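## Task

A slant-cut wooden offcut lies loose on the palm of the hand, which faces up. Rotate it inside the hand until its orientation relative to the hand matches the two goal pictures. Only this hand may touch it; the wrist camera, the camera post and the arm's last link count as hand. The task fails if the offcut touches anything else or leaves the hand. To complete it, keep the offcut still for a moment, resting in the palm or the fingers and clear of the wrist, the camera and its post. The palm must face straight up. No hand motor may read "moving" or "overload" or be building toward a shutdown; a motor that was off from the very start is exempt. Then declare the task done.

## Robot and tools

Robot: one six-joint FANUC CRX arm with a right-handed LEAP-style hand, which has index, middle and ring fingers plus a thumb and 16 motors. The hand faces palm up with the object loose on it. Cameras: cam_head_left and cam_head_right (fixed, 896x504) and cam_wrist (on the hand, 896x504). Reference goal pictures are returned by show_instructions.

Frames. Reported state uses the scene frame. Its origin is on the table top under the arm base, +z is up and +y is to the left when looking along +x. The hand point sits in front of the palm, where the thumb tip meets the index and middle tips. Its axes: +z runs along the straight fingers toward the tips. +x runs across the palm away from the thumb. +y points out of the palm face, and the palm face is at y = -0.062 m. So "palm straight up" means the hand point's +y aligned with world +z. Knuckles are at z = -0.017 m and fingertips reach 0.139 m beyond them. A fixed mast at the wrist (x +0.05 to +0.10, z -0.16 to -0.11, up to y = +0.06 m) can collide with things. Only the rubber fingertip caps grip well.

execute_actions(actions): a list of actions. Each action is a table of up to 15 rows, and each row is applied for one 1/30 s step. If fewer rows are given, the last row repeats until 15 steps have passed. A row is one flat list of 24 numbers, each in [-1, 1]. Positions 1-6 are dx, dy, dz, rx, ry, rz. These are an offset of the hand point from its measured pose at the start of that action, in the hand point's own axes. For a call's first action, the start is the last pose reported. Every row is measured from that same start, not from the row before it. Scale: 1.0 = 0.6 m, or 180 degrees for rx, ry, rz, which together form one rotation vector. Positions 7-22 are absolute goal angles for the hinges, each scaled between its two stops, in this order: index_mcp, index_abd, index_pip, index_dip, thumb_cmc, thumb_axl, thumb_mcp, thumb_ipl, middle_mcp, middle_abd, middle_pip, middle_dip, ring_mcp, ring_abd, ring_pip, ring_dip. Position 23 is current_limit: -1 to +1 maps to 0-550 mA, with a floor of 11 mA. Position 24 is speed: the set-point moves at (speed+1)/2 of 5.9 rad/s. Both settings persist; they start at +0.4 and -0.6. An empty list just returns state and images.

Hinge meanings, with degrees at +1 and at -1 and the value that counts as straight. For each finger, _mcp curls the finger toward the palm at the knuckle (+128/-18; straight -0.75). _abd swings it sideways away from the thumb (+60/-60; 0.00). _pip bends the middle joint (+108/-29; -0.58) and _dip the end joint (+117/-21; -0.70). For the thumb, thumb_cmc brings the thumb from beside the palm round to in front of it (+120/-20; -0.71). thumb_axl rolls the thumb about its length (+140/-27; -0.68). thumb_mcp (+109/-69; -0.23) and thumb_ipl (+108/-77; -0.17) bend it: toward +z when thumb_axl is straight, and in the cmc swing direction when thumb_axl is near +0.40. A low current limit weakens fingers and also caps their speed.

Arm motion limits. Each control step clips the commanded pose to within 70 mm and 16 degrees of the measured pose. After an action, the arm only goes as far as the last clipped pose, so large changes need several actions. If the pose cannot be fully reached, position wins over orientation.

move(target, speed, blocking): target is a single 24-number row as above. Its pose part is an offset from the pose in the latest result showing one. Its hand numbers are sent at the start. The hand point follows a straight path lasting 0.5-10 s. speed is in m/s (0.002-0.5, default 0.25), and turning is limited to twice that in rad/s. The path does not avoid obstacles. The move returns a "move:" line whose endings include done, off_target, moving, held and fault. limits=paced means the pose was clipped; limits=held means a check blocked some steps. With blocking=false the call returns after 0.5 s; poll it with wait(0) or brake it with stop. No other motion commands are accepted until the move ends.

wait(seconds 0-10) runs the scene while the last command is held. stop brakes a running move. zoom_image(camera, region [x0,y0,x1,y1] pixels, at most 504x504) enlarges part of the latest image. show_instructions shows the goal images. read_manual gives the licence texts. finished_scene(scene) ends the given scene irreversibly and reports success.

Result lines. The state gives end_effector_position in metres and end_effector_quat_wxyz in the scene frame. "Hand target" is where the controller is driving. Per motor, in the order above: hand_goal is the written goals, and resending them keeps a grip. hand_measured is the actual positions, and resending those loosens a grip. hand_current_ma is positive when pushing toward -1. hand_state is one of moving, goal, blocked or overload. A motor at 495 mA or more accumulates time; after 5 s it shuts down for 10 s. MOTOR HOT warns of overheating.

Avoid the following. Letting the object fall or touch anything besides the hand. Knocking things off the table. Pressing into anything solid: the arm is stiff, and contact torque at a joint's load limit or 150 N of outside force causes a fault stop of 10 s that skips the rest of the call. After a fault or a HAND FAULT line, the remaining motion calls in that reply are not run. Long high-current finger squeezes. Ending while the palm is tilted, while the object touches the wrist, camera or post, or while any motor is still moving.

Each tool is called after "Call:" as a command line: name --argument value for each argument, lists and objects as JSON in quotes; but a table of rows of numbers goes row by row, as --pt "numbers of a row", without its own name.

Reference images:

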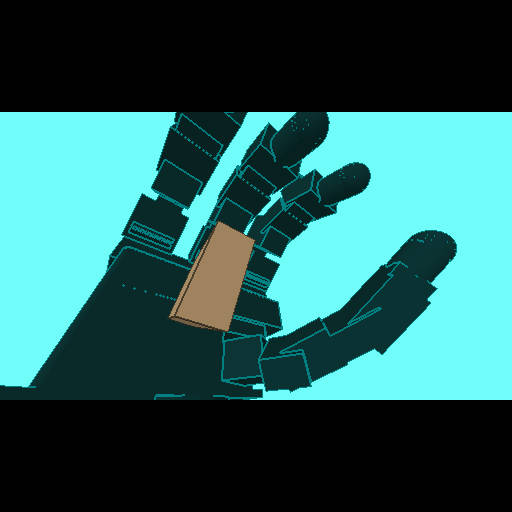

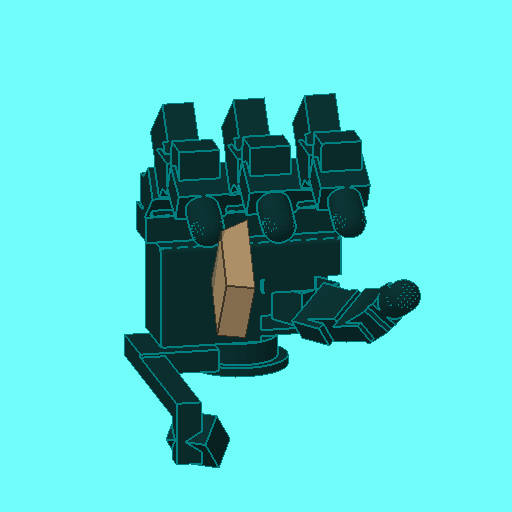

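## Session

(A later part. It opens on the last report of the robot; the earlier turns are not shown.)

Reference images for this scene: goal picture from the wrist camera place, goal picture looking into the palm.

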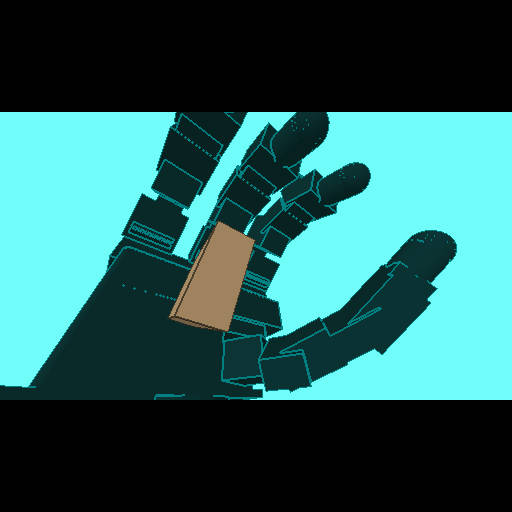

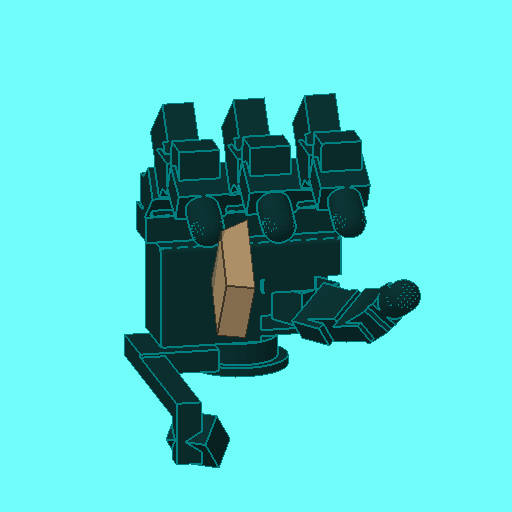

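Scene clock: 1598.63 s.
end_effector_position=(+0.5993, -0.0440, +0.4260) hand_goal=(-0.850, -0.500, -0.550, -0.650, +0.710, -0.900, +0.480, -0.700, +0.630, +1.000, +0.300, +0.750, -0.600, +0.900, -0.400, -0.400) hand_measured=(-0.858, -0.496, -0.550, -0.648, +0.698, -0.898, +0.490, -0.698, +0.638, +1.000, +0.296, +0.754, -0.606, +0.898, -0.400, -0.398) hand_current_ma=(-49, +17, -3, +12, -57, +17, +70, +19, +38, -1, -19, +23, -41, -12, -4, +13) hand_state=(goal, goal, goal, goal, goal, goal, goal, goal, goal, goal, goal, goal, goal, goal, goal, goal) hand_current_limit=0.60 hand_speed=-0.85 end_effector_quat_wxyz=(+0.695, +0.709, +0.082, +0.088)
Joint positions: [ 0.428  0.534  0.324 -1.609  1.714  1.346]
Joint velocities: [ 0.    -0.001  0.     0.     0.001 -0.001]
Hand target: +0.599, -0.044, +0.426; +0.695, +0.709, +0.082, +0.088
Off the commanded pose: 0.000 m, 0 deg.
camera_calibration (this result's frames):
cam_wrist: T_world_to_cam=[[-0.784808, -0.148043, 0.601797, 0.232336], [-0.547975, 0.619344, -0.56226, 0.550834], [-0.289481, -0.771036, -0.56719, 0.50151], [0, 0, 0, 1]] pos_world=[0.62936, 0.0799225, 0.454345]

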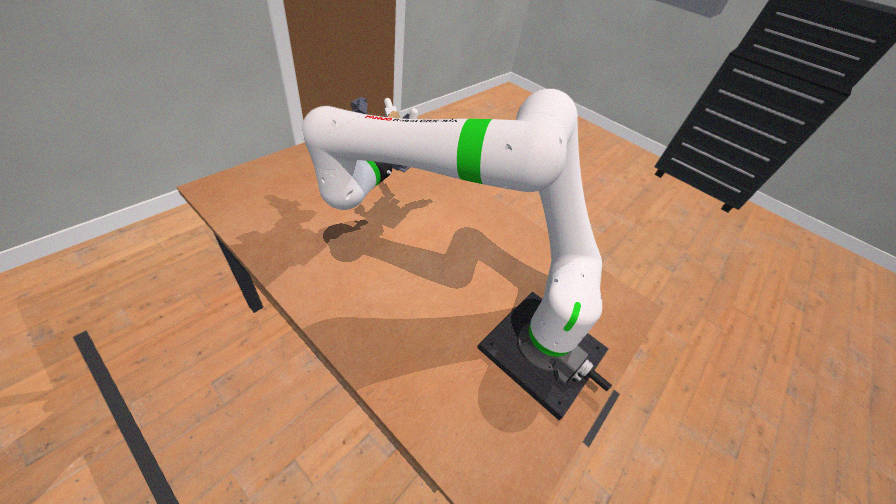

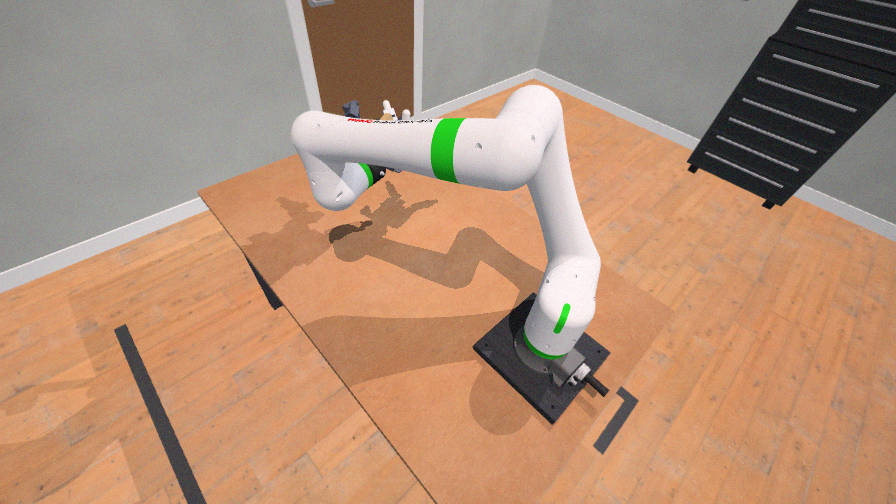

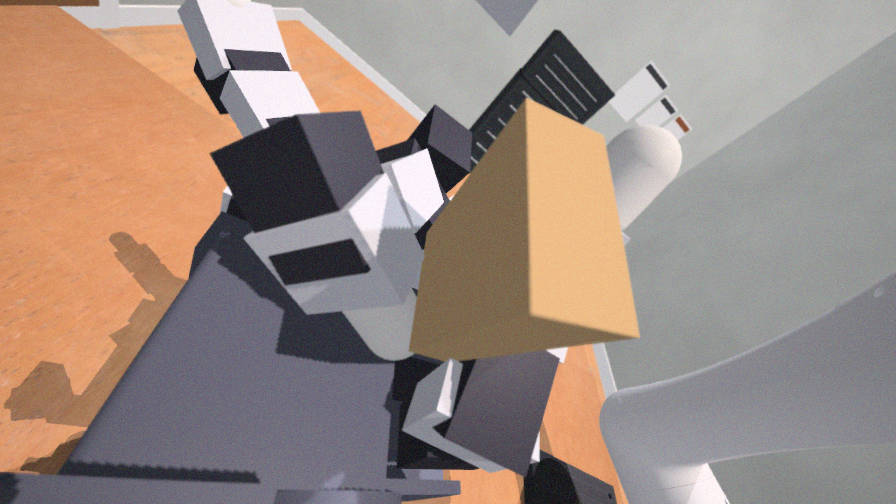

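Call:
execute_actions --actions '[[[0,0,0,0,0,0,-0.85,-0.5,-0.55,-0.65,0.71,-0.9,0.48,-0.7,0.63,1,0.3,0.75,-0.1,0.3,-0.07,0.09,0.6,-0.3]],[[0,0,0,0,0,0,-0.85,-0.5,-0.55,-0.65,0.71,-0.9,0.48,-0.7,0.63,1,0.3,0.75,0.3,0,-0.07,0.09,0.6,-0.5]],[[0,0,0,0,0,0,-0.85,-0.5,-0.55,-0.65,0.71,-0.9,0.48,-0.7,0.63,1,0.3,0.75,0.34,-0.35,-0.07,0.09,0.6,-0.6]]]'

Scene clock: 1642.40 s.
end_effector_position=(+0.5993, -0.0440, +0.4260) hand_goal=(-0.850, -0.500, -0.550, -0.650, +0.710, -0.900, +0.480, -0.700, +0.630, +1.000, +0.300, +0.750, +0.340, -0.350, -0.070, +0.090) hand_measured=(-0.858, -0.496, -0.550, -0.648, +0.700, -0.898, +0.490, -0.698, +0.638, +1.000, +0.296, +0.754, +0.334, -0.346, -0.072, +0.088) hand_current_ma=(-49, +17, -3, +12, -57, +16, +70, +19, +39, -1, -19, +23, -30, +17, -6, -12) hand_state=(goal, goal, goal, goal, goal, goal, goal, goal, goal, goal, goal, goal, goal, goal, goal, goal) hand_current_limit=0.60 hand_speed=-0.60 end_effector_quat_wxyz=(+0.695, +0.709, +0.082, +0.088)
Joint positions: [ 0.428  0.534  0.324 -1.609  1.714  1.346]
Joint velocities: [ 0.     0.    -0.001  0.001 -0.    -0.   ]
Hand target: +0.599, -0.044, +0.426; +0.695, +0.709, +0.082, +0.088
Off the commanded pose: 0.000 m, 0 deg.
camera_calibration (this result's frames):
cam_wrist: T_world_to_cam=[[-0.784808, -0.148043, 0.601797, 0.232336], [-0.547975, 0.619344, -0.56226, 0.550834], [-0.289481, -0.771036, -0.56719, 0.501511], [0, 0, 0, 1]] pos_world=[0.62936, 0.0799225, 0.454345]

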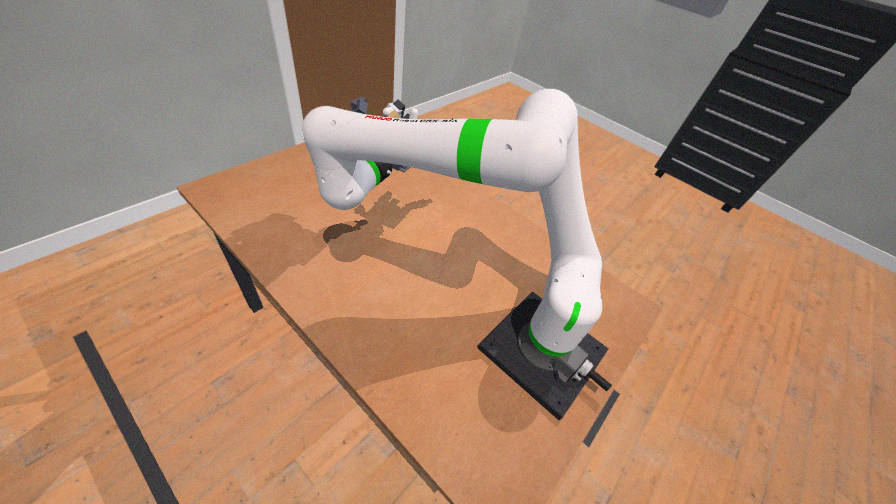

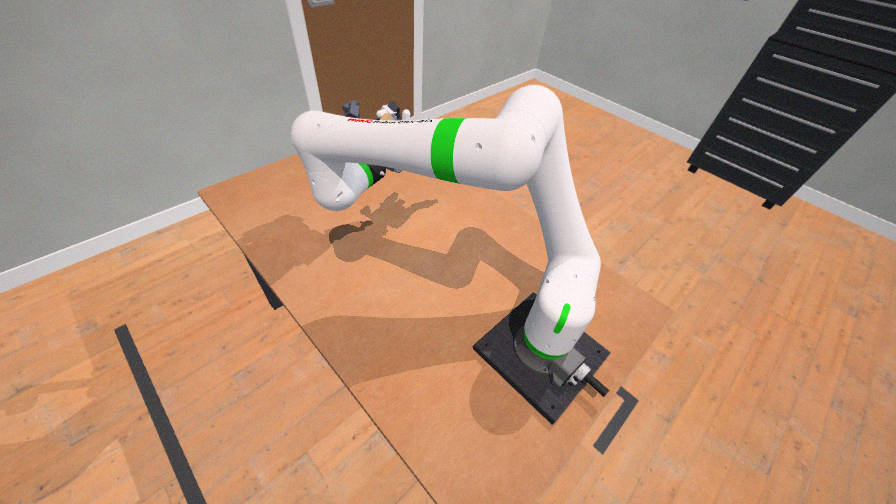

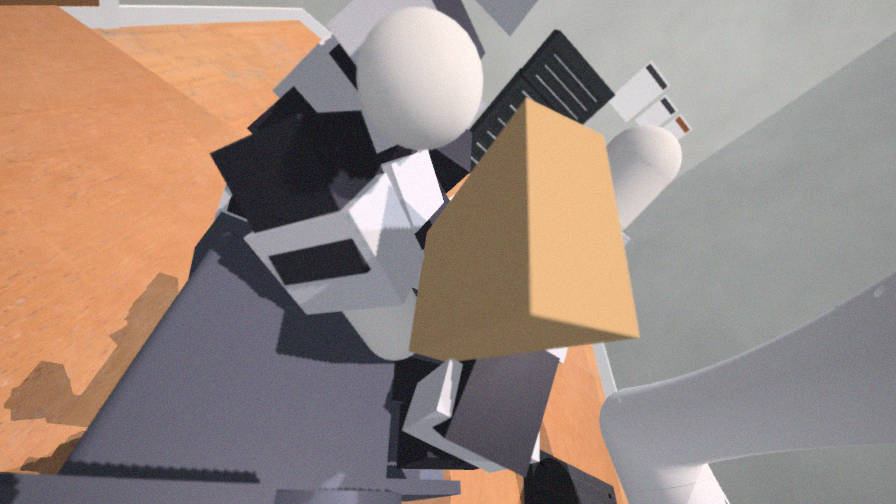

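Call:
execute_actions --actions '[[[0,0,0,0,0,0,-0.85,-0.5,-0.55,-0.65,0.71,-0.9,0.48,-0.7,0.63,1,0.3,0.75,0.38,-0.6,-0.07,0.09,0.6,-0.7]]]'

Call:
execute_actions --actions '[[[0,0,0,0,0,0,-0.85,-0.5,-0.55,-0.65,0.71,-0.88,0.48,-0.7,0.63,1,0.3,0.75,0.38,-0.72,-0.09,0.06,0.6,-0.8]]]'

Scene clock: 1653.63 s.
end_effector_position=(+0.5993, -0.0440, +0.4260) hand_goal=(-0.850, -0.500, -0.550, -0.650, +0.710, -0.900, +0.480, -0.700, +0.630, +1.000, +0.300, +0.750, +0.380, -0.600, -0.070, +0.090) hand_measured=(-0.858, -0.496, -0.550, -0.648, +0.700, -0.898, +0.490, -0.698, +0.638, +1.000, +0.296, +0.754, +0.362, -0.422, -0.072, +0.088) hand_current_ma=(-49, +17, -3, +12, -54, +15, +70, +19, +46, +1, -18, +22, -106, +440, -5, -12) hand_state=(goal, goal, goal, goal, goal, goal, goal, goal, goal, goal, goal, goal, goal, blocked, goal, goal) hand_current_limit=0.60 hand_speed=-0.70 end_effector_quat_wxyz=(+0.695, +0.709, +0.082, +0.088)
Joint positions: [ 0.428  0.534  0.324 -1.609  1.714  1.346]
Joint velocities: [ 0.    -0.001  0.    -0.     0.     0.   ]
Hand target: +0.599, -0.044, +0.426; +0.695, +0.709, +0.082, +0.088
Off the commanded pose: 0.000 m, 0 deg.
camera_calibration (this result's frames):
cam_wrist: T_world_to_cam=[[-0.784808, -0.148043, 0.601797, 0.232336], [-0.547975, 0.619344, -0.56226, 0.550834], [-0.289481, -0.771036, -0.56719, 0.501511], [0, 0, 0, 1]] pos_world=[0.62936, 0.0799225, 0.454345]

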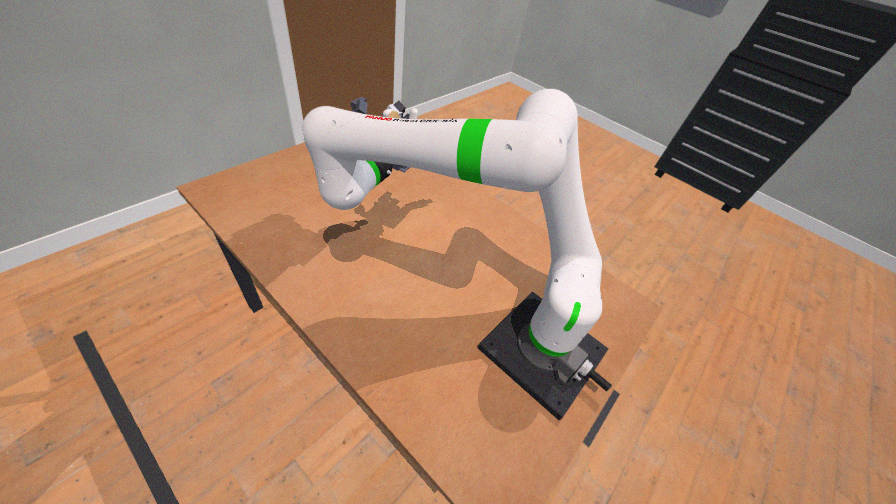

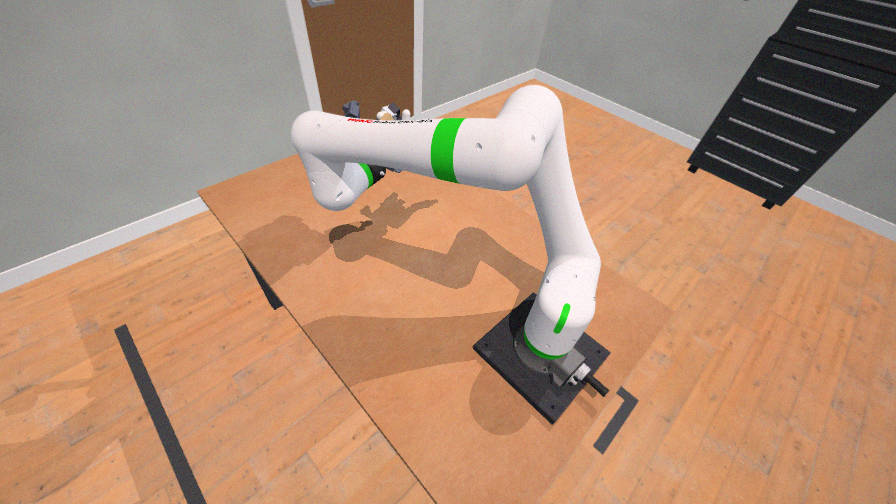

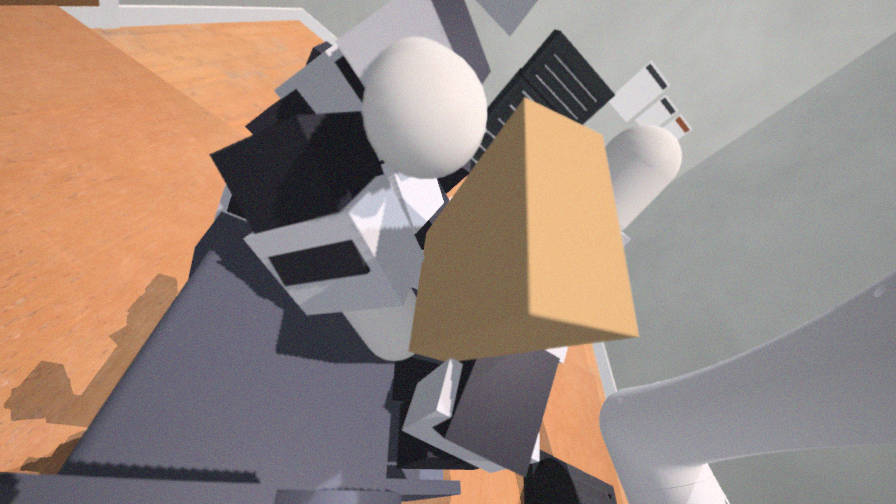

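Scene clock: 1654.13 s.
end_effector_position=(+0.5993, -0.0440, +0.4260) hand_goal=(-0.850, -0.500, -0.550, -0.650, +0.710, -0.880, +0.480, -0.700, +0.630, +1.000, +0.300, +0.750, +0.380, -0.720, -0.090, +0.060) hand_measured=(-0.858, -0.496, -0.550, -0.648, +0.700, -0.884, +0.490, -0.698, +0.640, +1.000, +0.296, +0.754, +0.362, -0.424, -0.088, +0.064) hand_current_ma=(-49, +17, -3, +12, -52, -26, +70, +19, +50, +1, -18, +21, -106, +440, +13, +22) hand_state=(goal, goal, goal, goal, goal, goal, goal, goal, goal, goal, goal, goal, goal, blocked, goal, goal) hand_current_limit=0.60 hand_speed=-0.80 end_effector_quat_wxyz=(+0.695, +0.709, +0.082, +0.088)
Joint positions: [ 0.428  0.534  0.324 -1.609  1.714  1.346]
Joint velocities: [-0.     0.    -0.001  0.001 -0.     0.001]
Hand target: +0.599, -0.044, +0.426; +0.695, +0.709, +0.082, +0.088
Off the commanded pose: 0.000 m, 0 deg.
camera_calibration (this result's frames):
cam_wrist: T_world_to_cam=[[-0.784808, -0.148042, 0.601797, 0.232336], [-0.547975, 0.619344, -0.56226, 0.550834], [-0.289481, -0.771036, -0.56719, 0.501511], [0, 0, 0, 1]] pos_world=[0.62936, 0.0799225, 0.454345]

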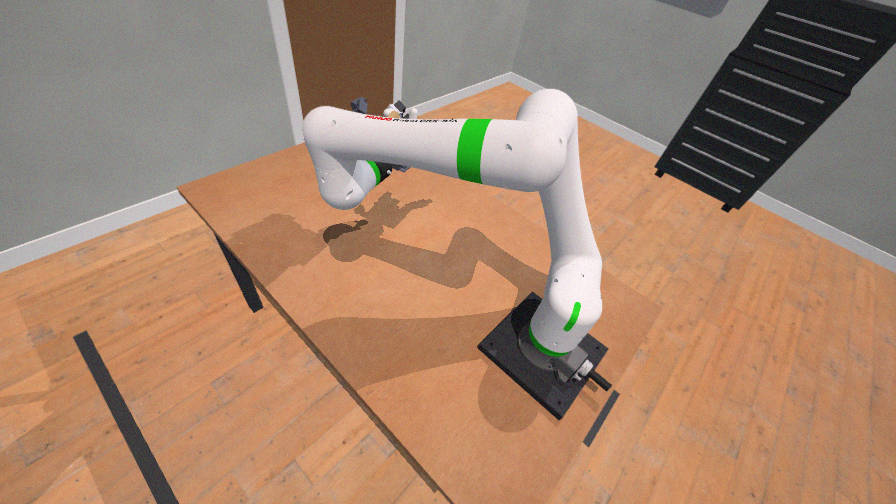

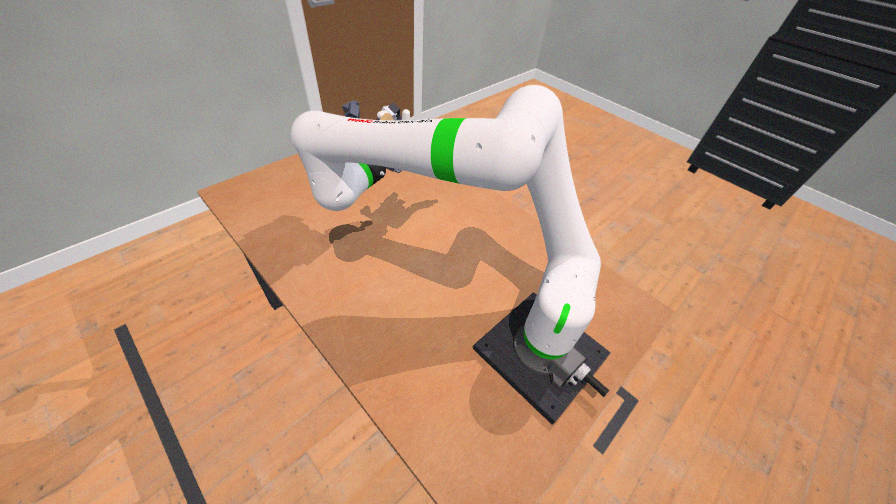

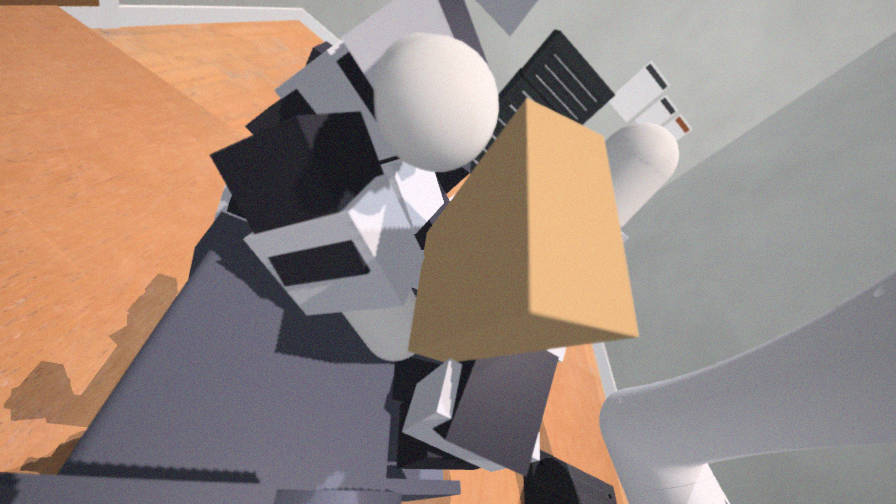

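Call:
execute_actions --actions '[[[0,0,0,0,0,0,-0.85,-0.5,-0.55,-0.65,0.71,-0.88,0.48,-0.7,0.63,1,0.3,0.75,0.38,-0.2,-0.34,0.23,0.6,-0.5]],[[0,0,0,0,0,0,-0.85,-0.5,-0.55,-0.65,0.71,-0.88,0.48,-0.7,0.63,1,0.3,0.75,0.48,-0.2,-0.34,0.23,0.6,-0.6]],[[0,0,0,0,0,0,-0.85,-0.5,-0.55,-0.65,0.71,-0.88,0.48,-0.7,0.63,1,0.3,0.75,0.48,-0.42,-0.34,0.23,0.6,-0.7]]]'

Scene clock: 1670.20 s.
end_effector_position=(+0.5993, -0.0440, +0.4260) hand_goal=(-0.850, -0.500, -0.550, -0.650, +0.710, -0.880, +0.480, -0.700, +0.630, +1.000, +0.300, +0.750, +0.480, -0.420, -0.340, +0.230) hand_measured=(-0.858, -0.496, -0.550, -0.648, +0.700, -0.884, +0.490, -0.698, +0.640, +1.000, +0.298, +0.754, +0.470, -0.364, -0.340, +0.228) hand_current_ma=(-49, +17, -3, +12, -52, -23, +70, +19, +55, +1, -13, +19, -64, +248, +5, -12) hand_state=(goal, goal, goal, goal, goal, goal, goal, goal, goal, goal, goal, goal, goal, blocked, goal, goal) hand_current_limit=0.60 hand_speed=-0.70 end_effector_quat_wxyz=(+0.695, +0.709, +0.082, +0.088)
Joint positions: [ 0.428  0.534  0.324 -1.609  1.714  1.346]
Joint velocities: [-0.    -0.001 -0.    -0.001  0.    -0.   ]
Hand target: +0.599, -0.044, +0.426; +0.695, +0.709, +0.082, +0.088
Off the commanded pose: 0.000 m, 0 deg.
camera_calibration (this result's frames):
cam_wrist: T_world_to_cam=[[-0.784808, -0.148043, 0.601797, 0.232336], [-0.547975, 0.619344, -0.56226, 0.550834], [-0.289481, -0.771036, -0.56719, 0.501511], [0, 0, 0, 1]] pos_world=[0.62936, 0.0799225, 0.454345]

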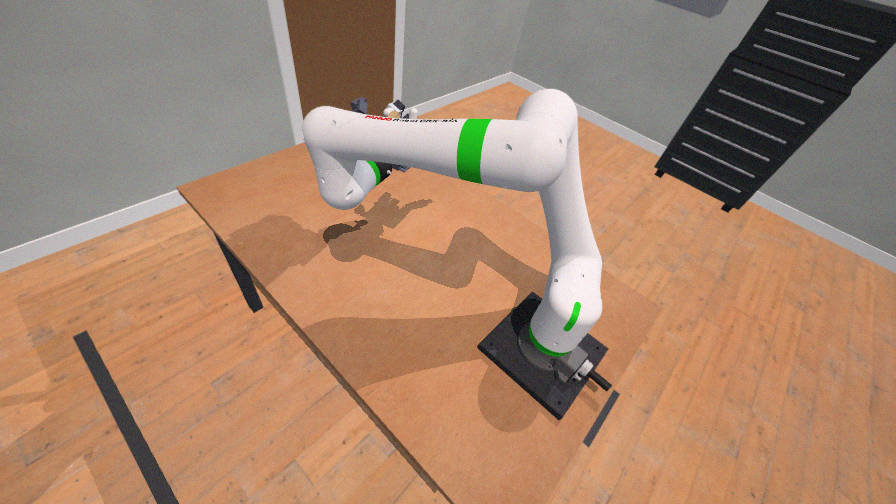

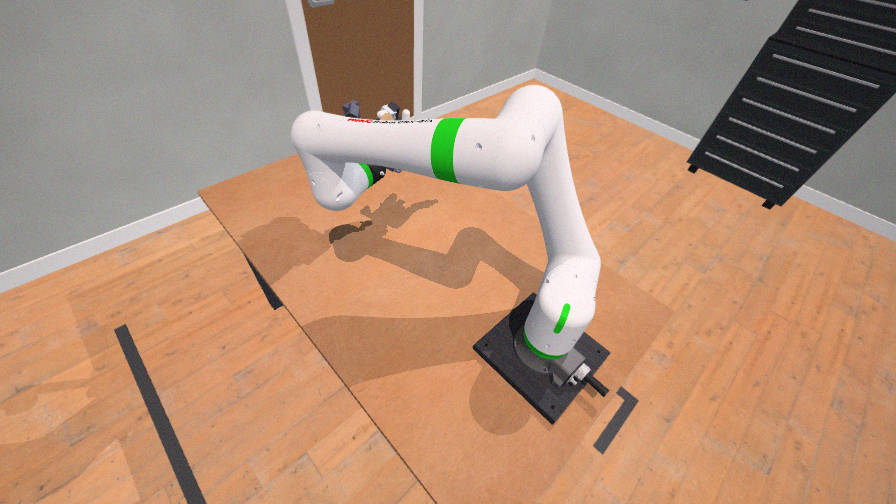

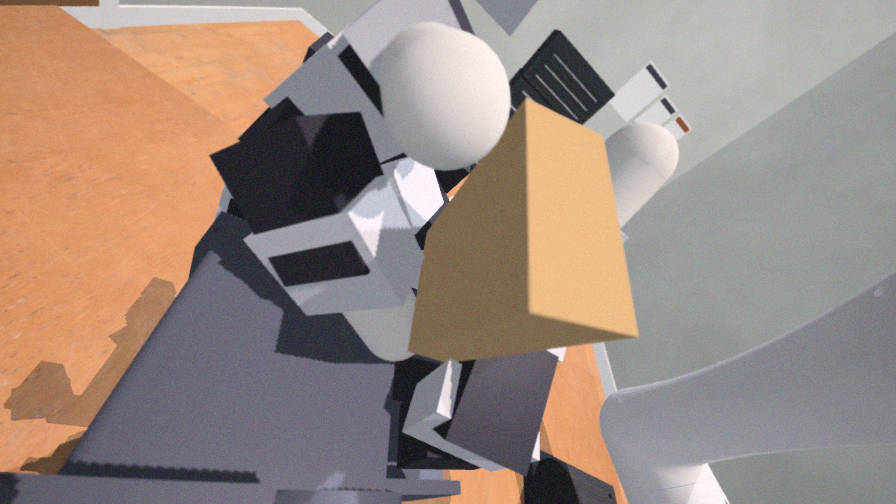

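Call:
execute_actions --actions '[[[0,0,0,0,0,0,-0.85,-0.5,-0.55,-0.65,0.71,-0.88,0.48,-0.7,0.63,0.85,0.3,0.75,0.48,-0.48,-0.34,0.23,0.6,-0.8]]]'

Scene clock: 1684.87 s.
end_effector_position=(+0.5993, -0.0440, +0.4260) hand_goal=(-0.850, -0.500, -0.550, -0.650, +0.710, -0.880, +0.480, -0.700, +0.630, +0.850, +0.300, +0.750, +0.480, -0.480, -0.340, +0.230) hand_measured=(-0.858, -0.496, -0.550, -0.648, +0.700, -0.884, +0.490, -0.698, +0.640, +0.996, +0.298, +0.754, +0.466, -0.388, -0.340, +0.228) hand_current_ma=(-49, +17, -3, +12, -52, -22, +70, +19, +56, +440, -13, +19, -83, +408, -1, -12) hand_state=(goal, goal, goal, goal, goal, goal, goal, goal, goal, blocked, goal, goal, goal, blocked, goal, goal) hand_current_limit=0.60 hand_speed=-0.80 end_effector_quat_wxyz=(+0.695, +0.709, +0.082, +0.088)
Joint positions: [ 0.428  0.534  0.324 -1.609  1.714  1.346]
Joint velocities: [-0.    -0.001  0.     0.002 -0.     0.001]
Hand target: +0.599, -0.044, +0.426; +0.695, +0.709, +0.082, +0.088
Off the commanded pose: 0.000 m, 0 deg.
camera_calibration (this result's frames):
cam_wrist: T_world_to_cam=[[-0.784808, -0.148043, 0.601797, 0.232336], [-0.547976, 0.619344, -0.56226, 0.550834], [-0.289481, -0.771036, -0.56719, 0.50151], [0, 0, 0, 1]] pos_world=[0.62936, 0.0799226, 0.454345]

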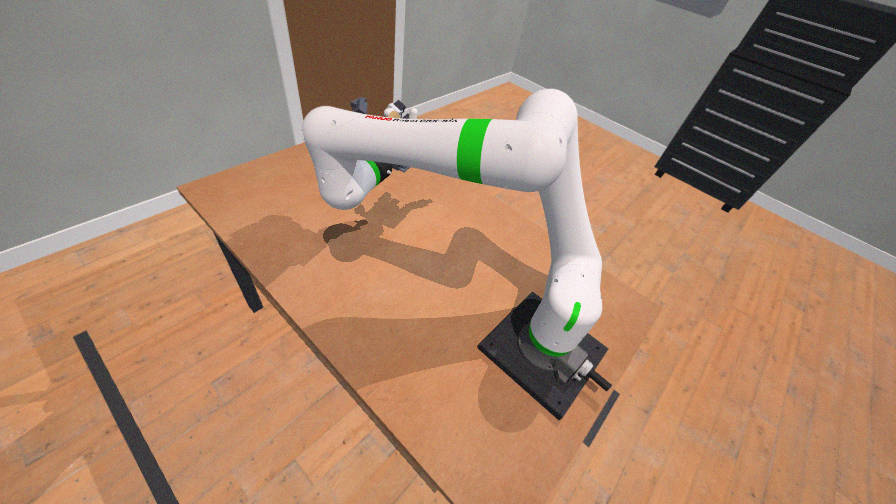

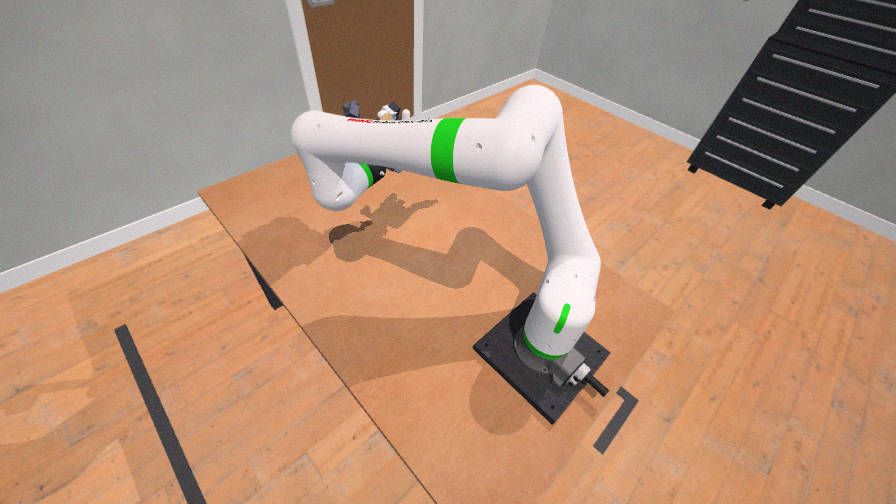

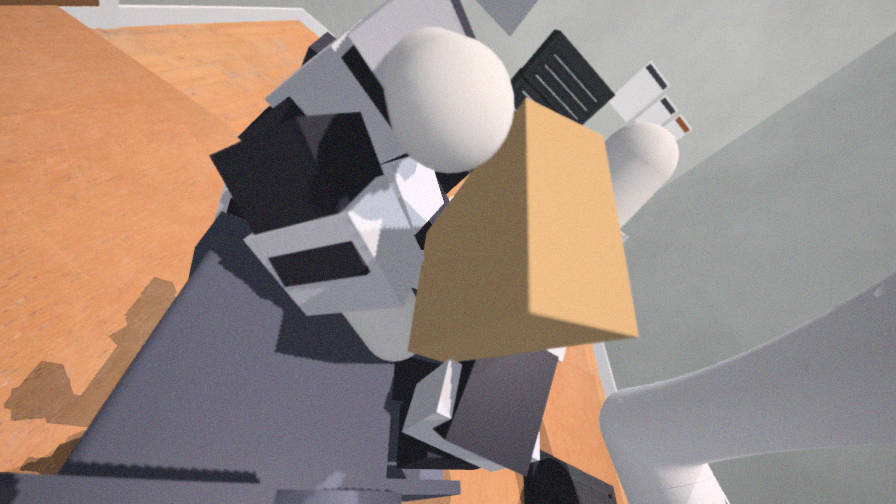

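Call:
execute_actions --actions '[[[0,0,0,0,0,0,-0.85,-0.5,-0.55,-0.65,0.71,-0.9,0.48,-0.7,0.63,1,0.3,0.75,0.48,-0.46,-0.28,0.03,0.6,-0.8]]]'

Scene clock: 1702.77 s.
end_effector_position=(+0.5993, -0.0440, +0.4260) hand_goal=(-0.850, -0.500, -0.550, -0.650, +0.710, -0.900, +0.480, -0.700, +0.630, +1.000, +0.300, +0.750, +0.480, -0.460, -0.280, +0.030) hand_measured=(-0.858, -0.496, -0.550, -0.648, +0.702, -0.898, +0.490, -0.698, +0.640, +1.000, +0.298, +0.754, +0.466, -0.388, -0.292, +0.038) hand_current_ma=(-49, +17, -3, +12, -45, +21, +70, +19, +56, +3, -12, +19, -83, +320, -64, +22) hand_state=(goal, goal, goal, goal, goal, goal, goal, goal, goal, goal, goal, goal, goal, blocked, goal, moving) hand_current_limit=0.60 hand_speed=-0.80 end_effector_quat_wxyz=(+0.695, +0.709, +0.082, +0.088)
Joint positions: [ 0.428  0.534  0.324 -1.609  1.714  1.346]
Joint velocities: [ 0.    -0.001  0.001 -0.    -0.     0.   ]
Hand target: +0.599, -0.044, +0.426; +0.695, +0.709, +0.082, +0.088
Off the commanded pose: 0.000 m, 0 deg.
camera_calibration (this result's frames):
cam_wrist: T_world_to_cam=[[-0.784808, -0.148043, 0.601797, 0.232336], [-0.547976, 0.619344, -0.56226, 0.550834], [-0.289481, -0.771036, -0.56719, 0.50151], [0, 0, 0, 1]] pos_world=[0.62936, 0.0799225, 0.454345]

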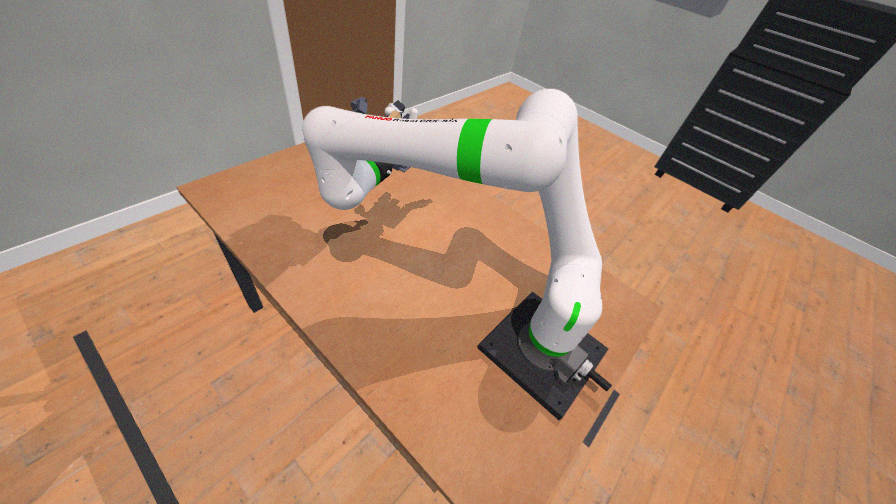

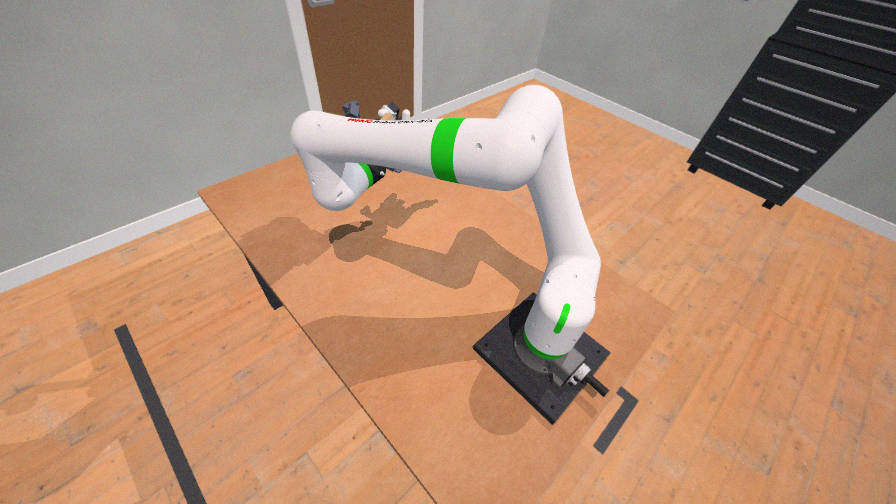

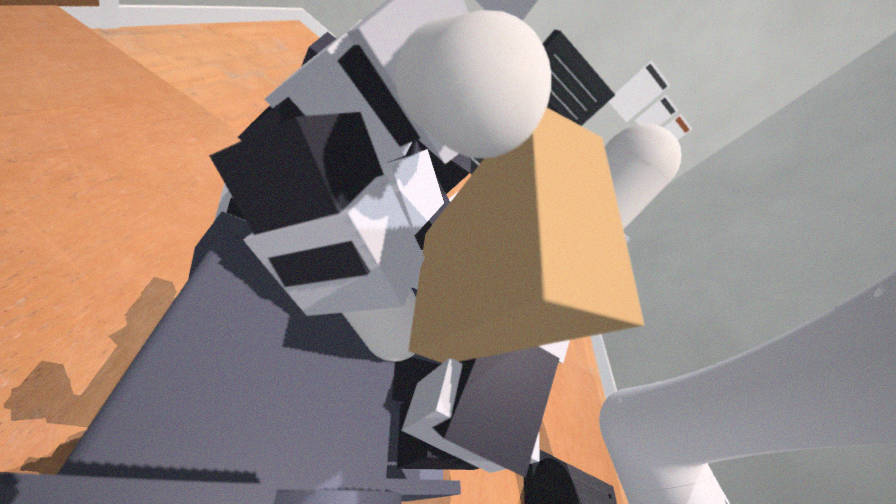

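Call:
wait --seconds 0

Call:
zoom_image --camera "cam_wrist" --region '[360,70,700,410]'

Scene clock: 1709.60 s.
end_effector_position=(+0.5993, -0.0440, +0.4260) hand_goal=(-0.850, -0.500, -0.550, -0.650, +0.710, -0.900, +0.480, -0.700, +0.630, +1.000, +0.300, +0.750, +0.480, -0.460, -0.280, +0.030) hand_measured=(-0.858, -0.496, -0.550, -0.648, +0.702, -0.898, +0.490, -0.698, +0.640, +1.000, +0.298, +0.754, +0.466, -0.388, -0.292, +0.036) hand_current_ma=(-49, +17, -3, +12, -45, +21, +70, +19, +56, +3, -12, +19, -83, +320, -64, +27) hand_state=(goal, goal, goal, goal, goal, goal, goal, goal, goal, goal, goal, goal, goal, blocked, goal, goal) hand_current_limit=0.60 hand_speed=-0.80 end_effector_quat_wxyz=(+0.695, +0.709, +0.082, +0.088)
Joint positions: [ 0.428  0.534  0.324 -1.609  1.714  1.346]
Joint velocities: [ 0.     0.002  0.     0.001 -0.    -0.   ]
Hand target: +0.599, -0.044, +0.426; +0.695, +0.709, +0.082, +0.088
Off the commanded pose: 0.000 m, 0 deg.
camera_calibration (this result's frames):
cam_wrist: T_world_to_cam=[[-0.784808, -0.148043, 0.601797, 0.232336], [-0.547976, 0.619344, -0.56226, 0.550834], [-0.289481, -0.771036, -0.56719, 0.501511], [0, 0, 0, 1]] pos_world=[0.62936, 0.0799225, 0.454345]

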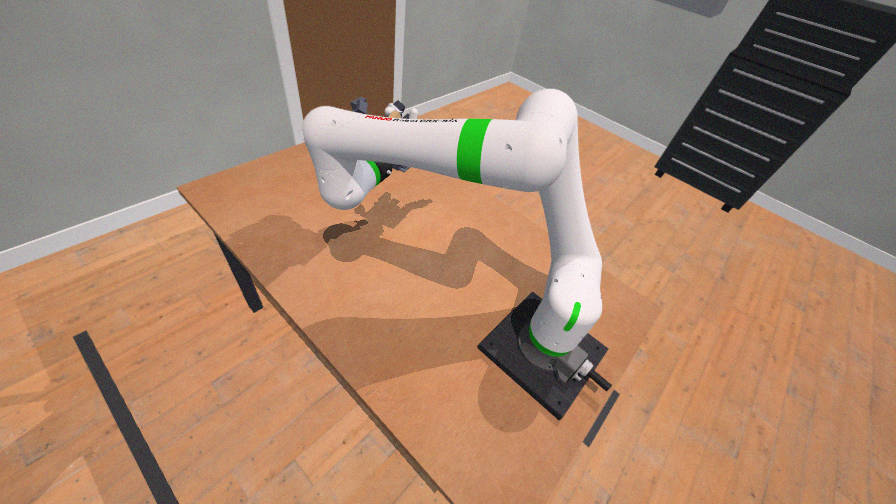

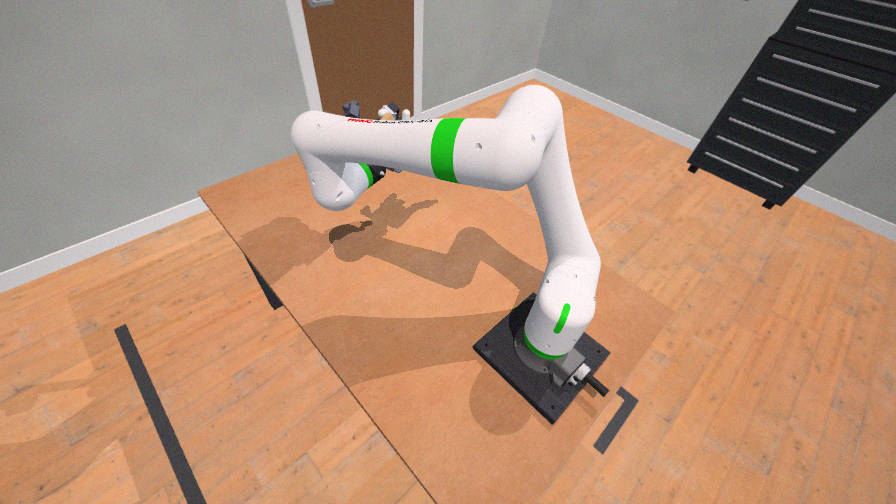

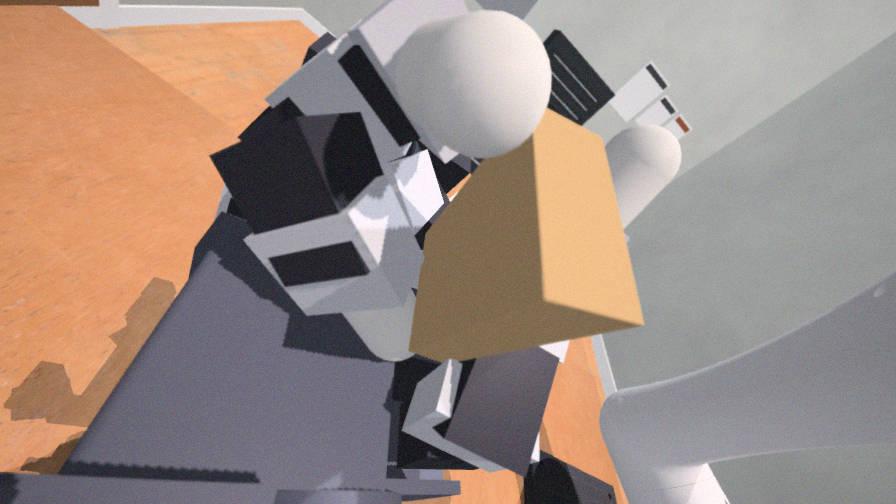

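Region (360, 70, 700, 410) of cam_wrist's 896x504 image, scaled by 1.482, with more detail than that image has.

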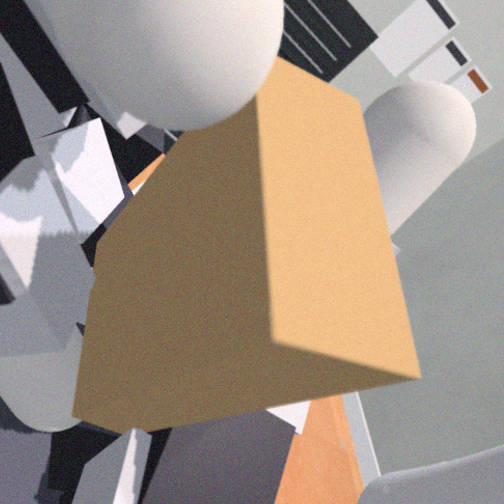

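Call:
execute_actions --actions '[[[0,0,0,0,0,0,-0.85,-0.5,-0.55,-0.65,0.7,-0.93,0.47,-0.7,0.63,1,0.3,0.75,0.49,-0.46,-0.24,-0.07,0.6,-0.85]]]'

Call:
zoom_image --camera "cam_wrist" --region '[360,70,700,410]'

Scene clock: 1723.43 s.
end_effector_position=(+0.5993, -0.0440, +0.4260) hand_goal=(-0.850, -0.500, -0.550, -0.650, +0.700, -0.930, +0.470, -0.700, +0.630, +1.000, +0.300, +0.750, +0.490, -0.460, -0.240, -0.070) hand_measured=(-0.858, -0.496, -0.550, -0.648, +0.700, -0.926, +0.482, -0.698, +0.640, +1.000, +0.298, +0.754, +0.466, -0.388, -0.254, -0.066) hand_current_ma=(-49, +17, -3, +12, -3, +23, +72, +19, +57, +3, -12, +19, -142, +320, -69, +24) hand_state=(goal, goal, goal, goal, goal, goal, goal, goal, goal, goal, goal, goal, blocked, blocked, goal, goal) hand_current_limit=0.60 hand_speed=-0.85 end_effector_quat_wxyz=(+0.695, +0.709, +0.082, +0.088)
Joint positions: [ 0.428  0.534  0.324 -1.609  1.714  1.346]
Joint velocities: [ 0.     0.    -0.     0.001  0.     0.   ]
Hand target: +0.599, -0.044, +0.426; +0.695, +0.709, +0.082, +0.088
Off the commanded pose: 0.000 m, 0 deg.
camera_calibration (this result's frames):
cam_wrist: T_world_to_cam=[[-0.784808, -0.148043, 0.601797, 0.232336], [-0.547975, 0.619344, -0.56226, 0.550834], [-0.28948, -0.771036, -0.56719, 0.50151], [0, 0, 0, 1]] pos_world=[0.62936, 0.0799225, 0.454345]

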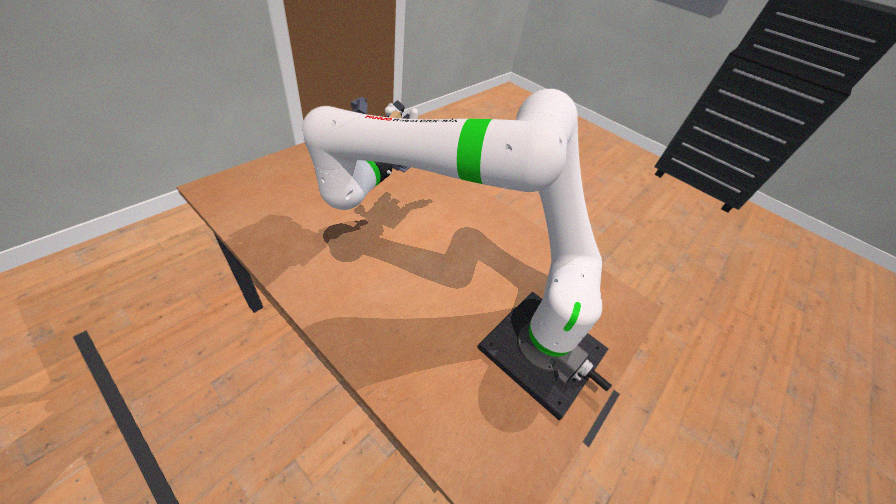

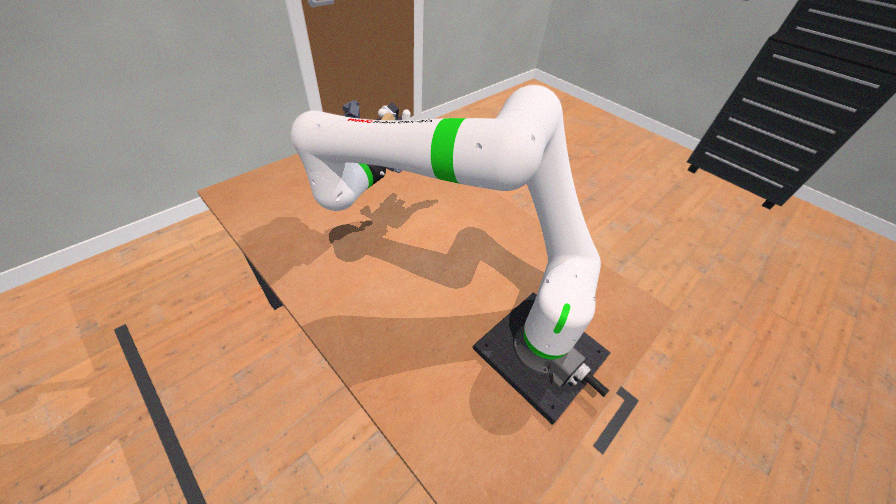

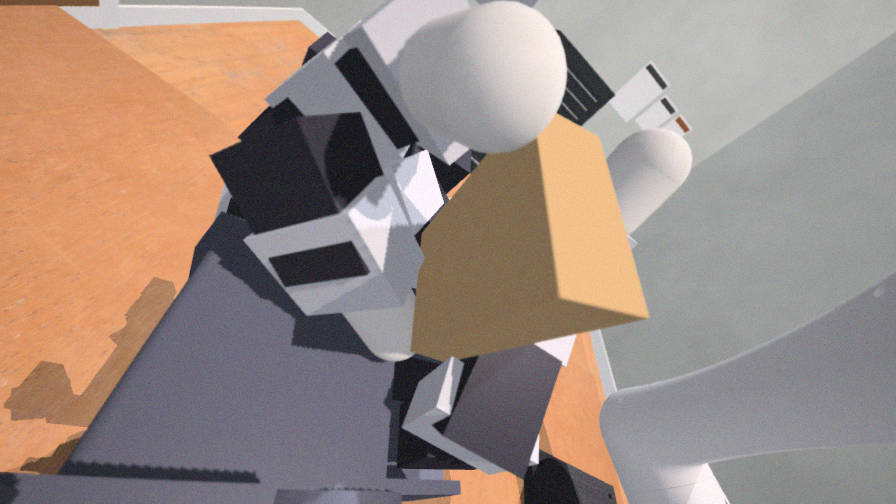

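Region (360, 70, 700, 410) of cam_wrist's 896x504 image, scaled by 1.482, with more detail than that image has.

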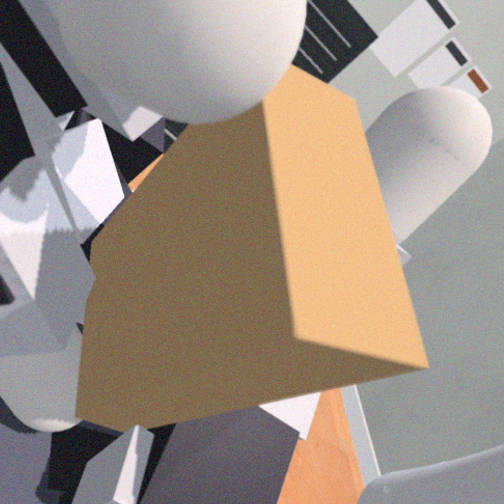

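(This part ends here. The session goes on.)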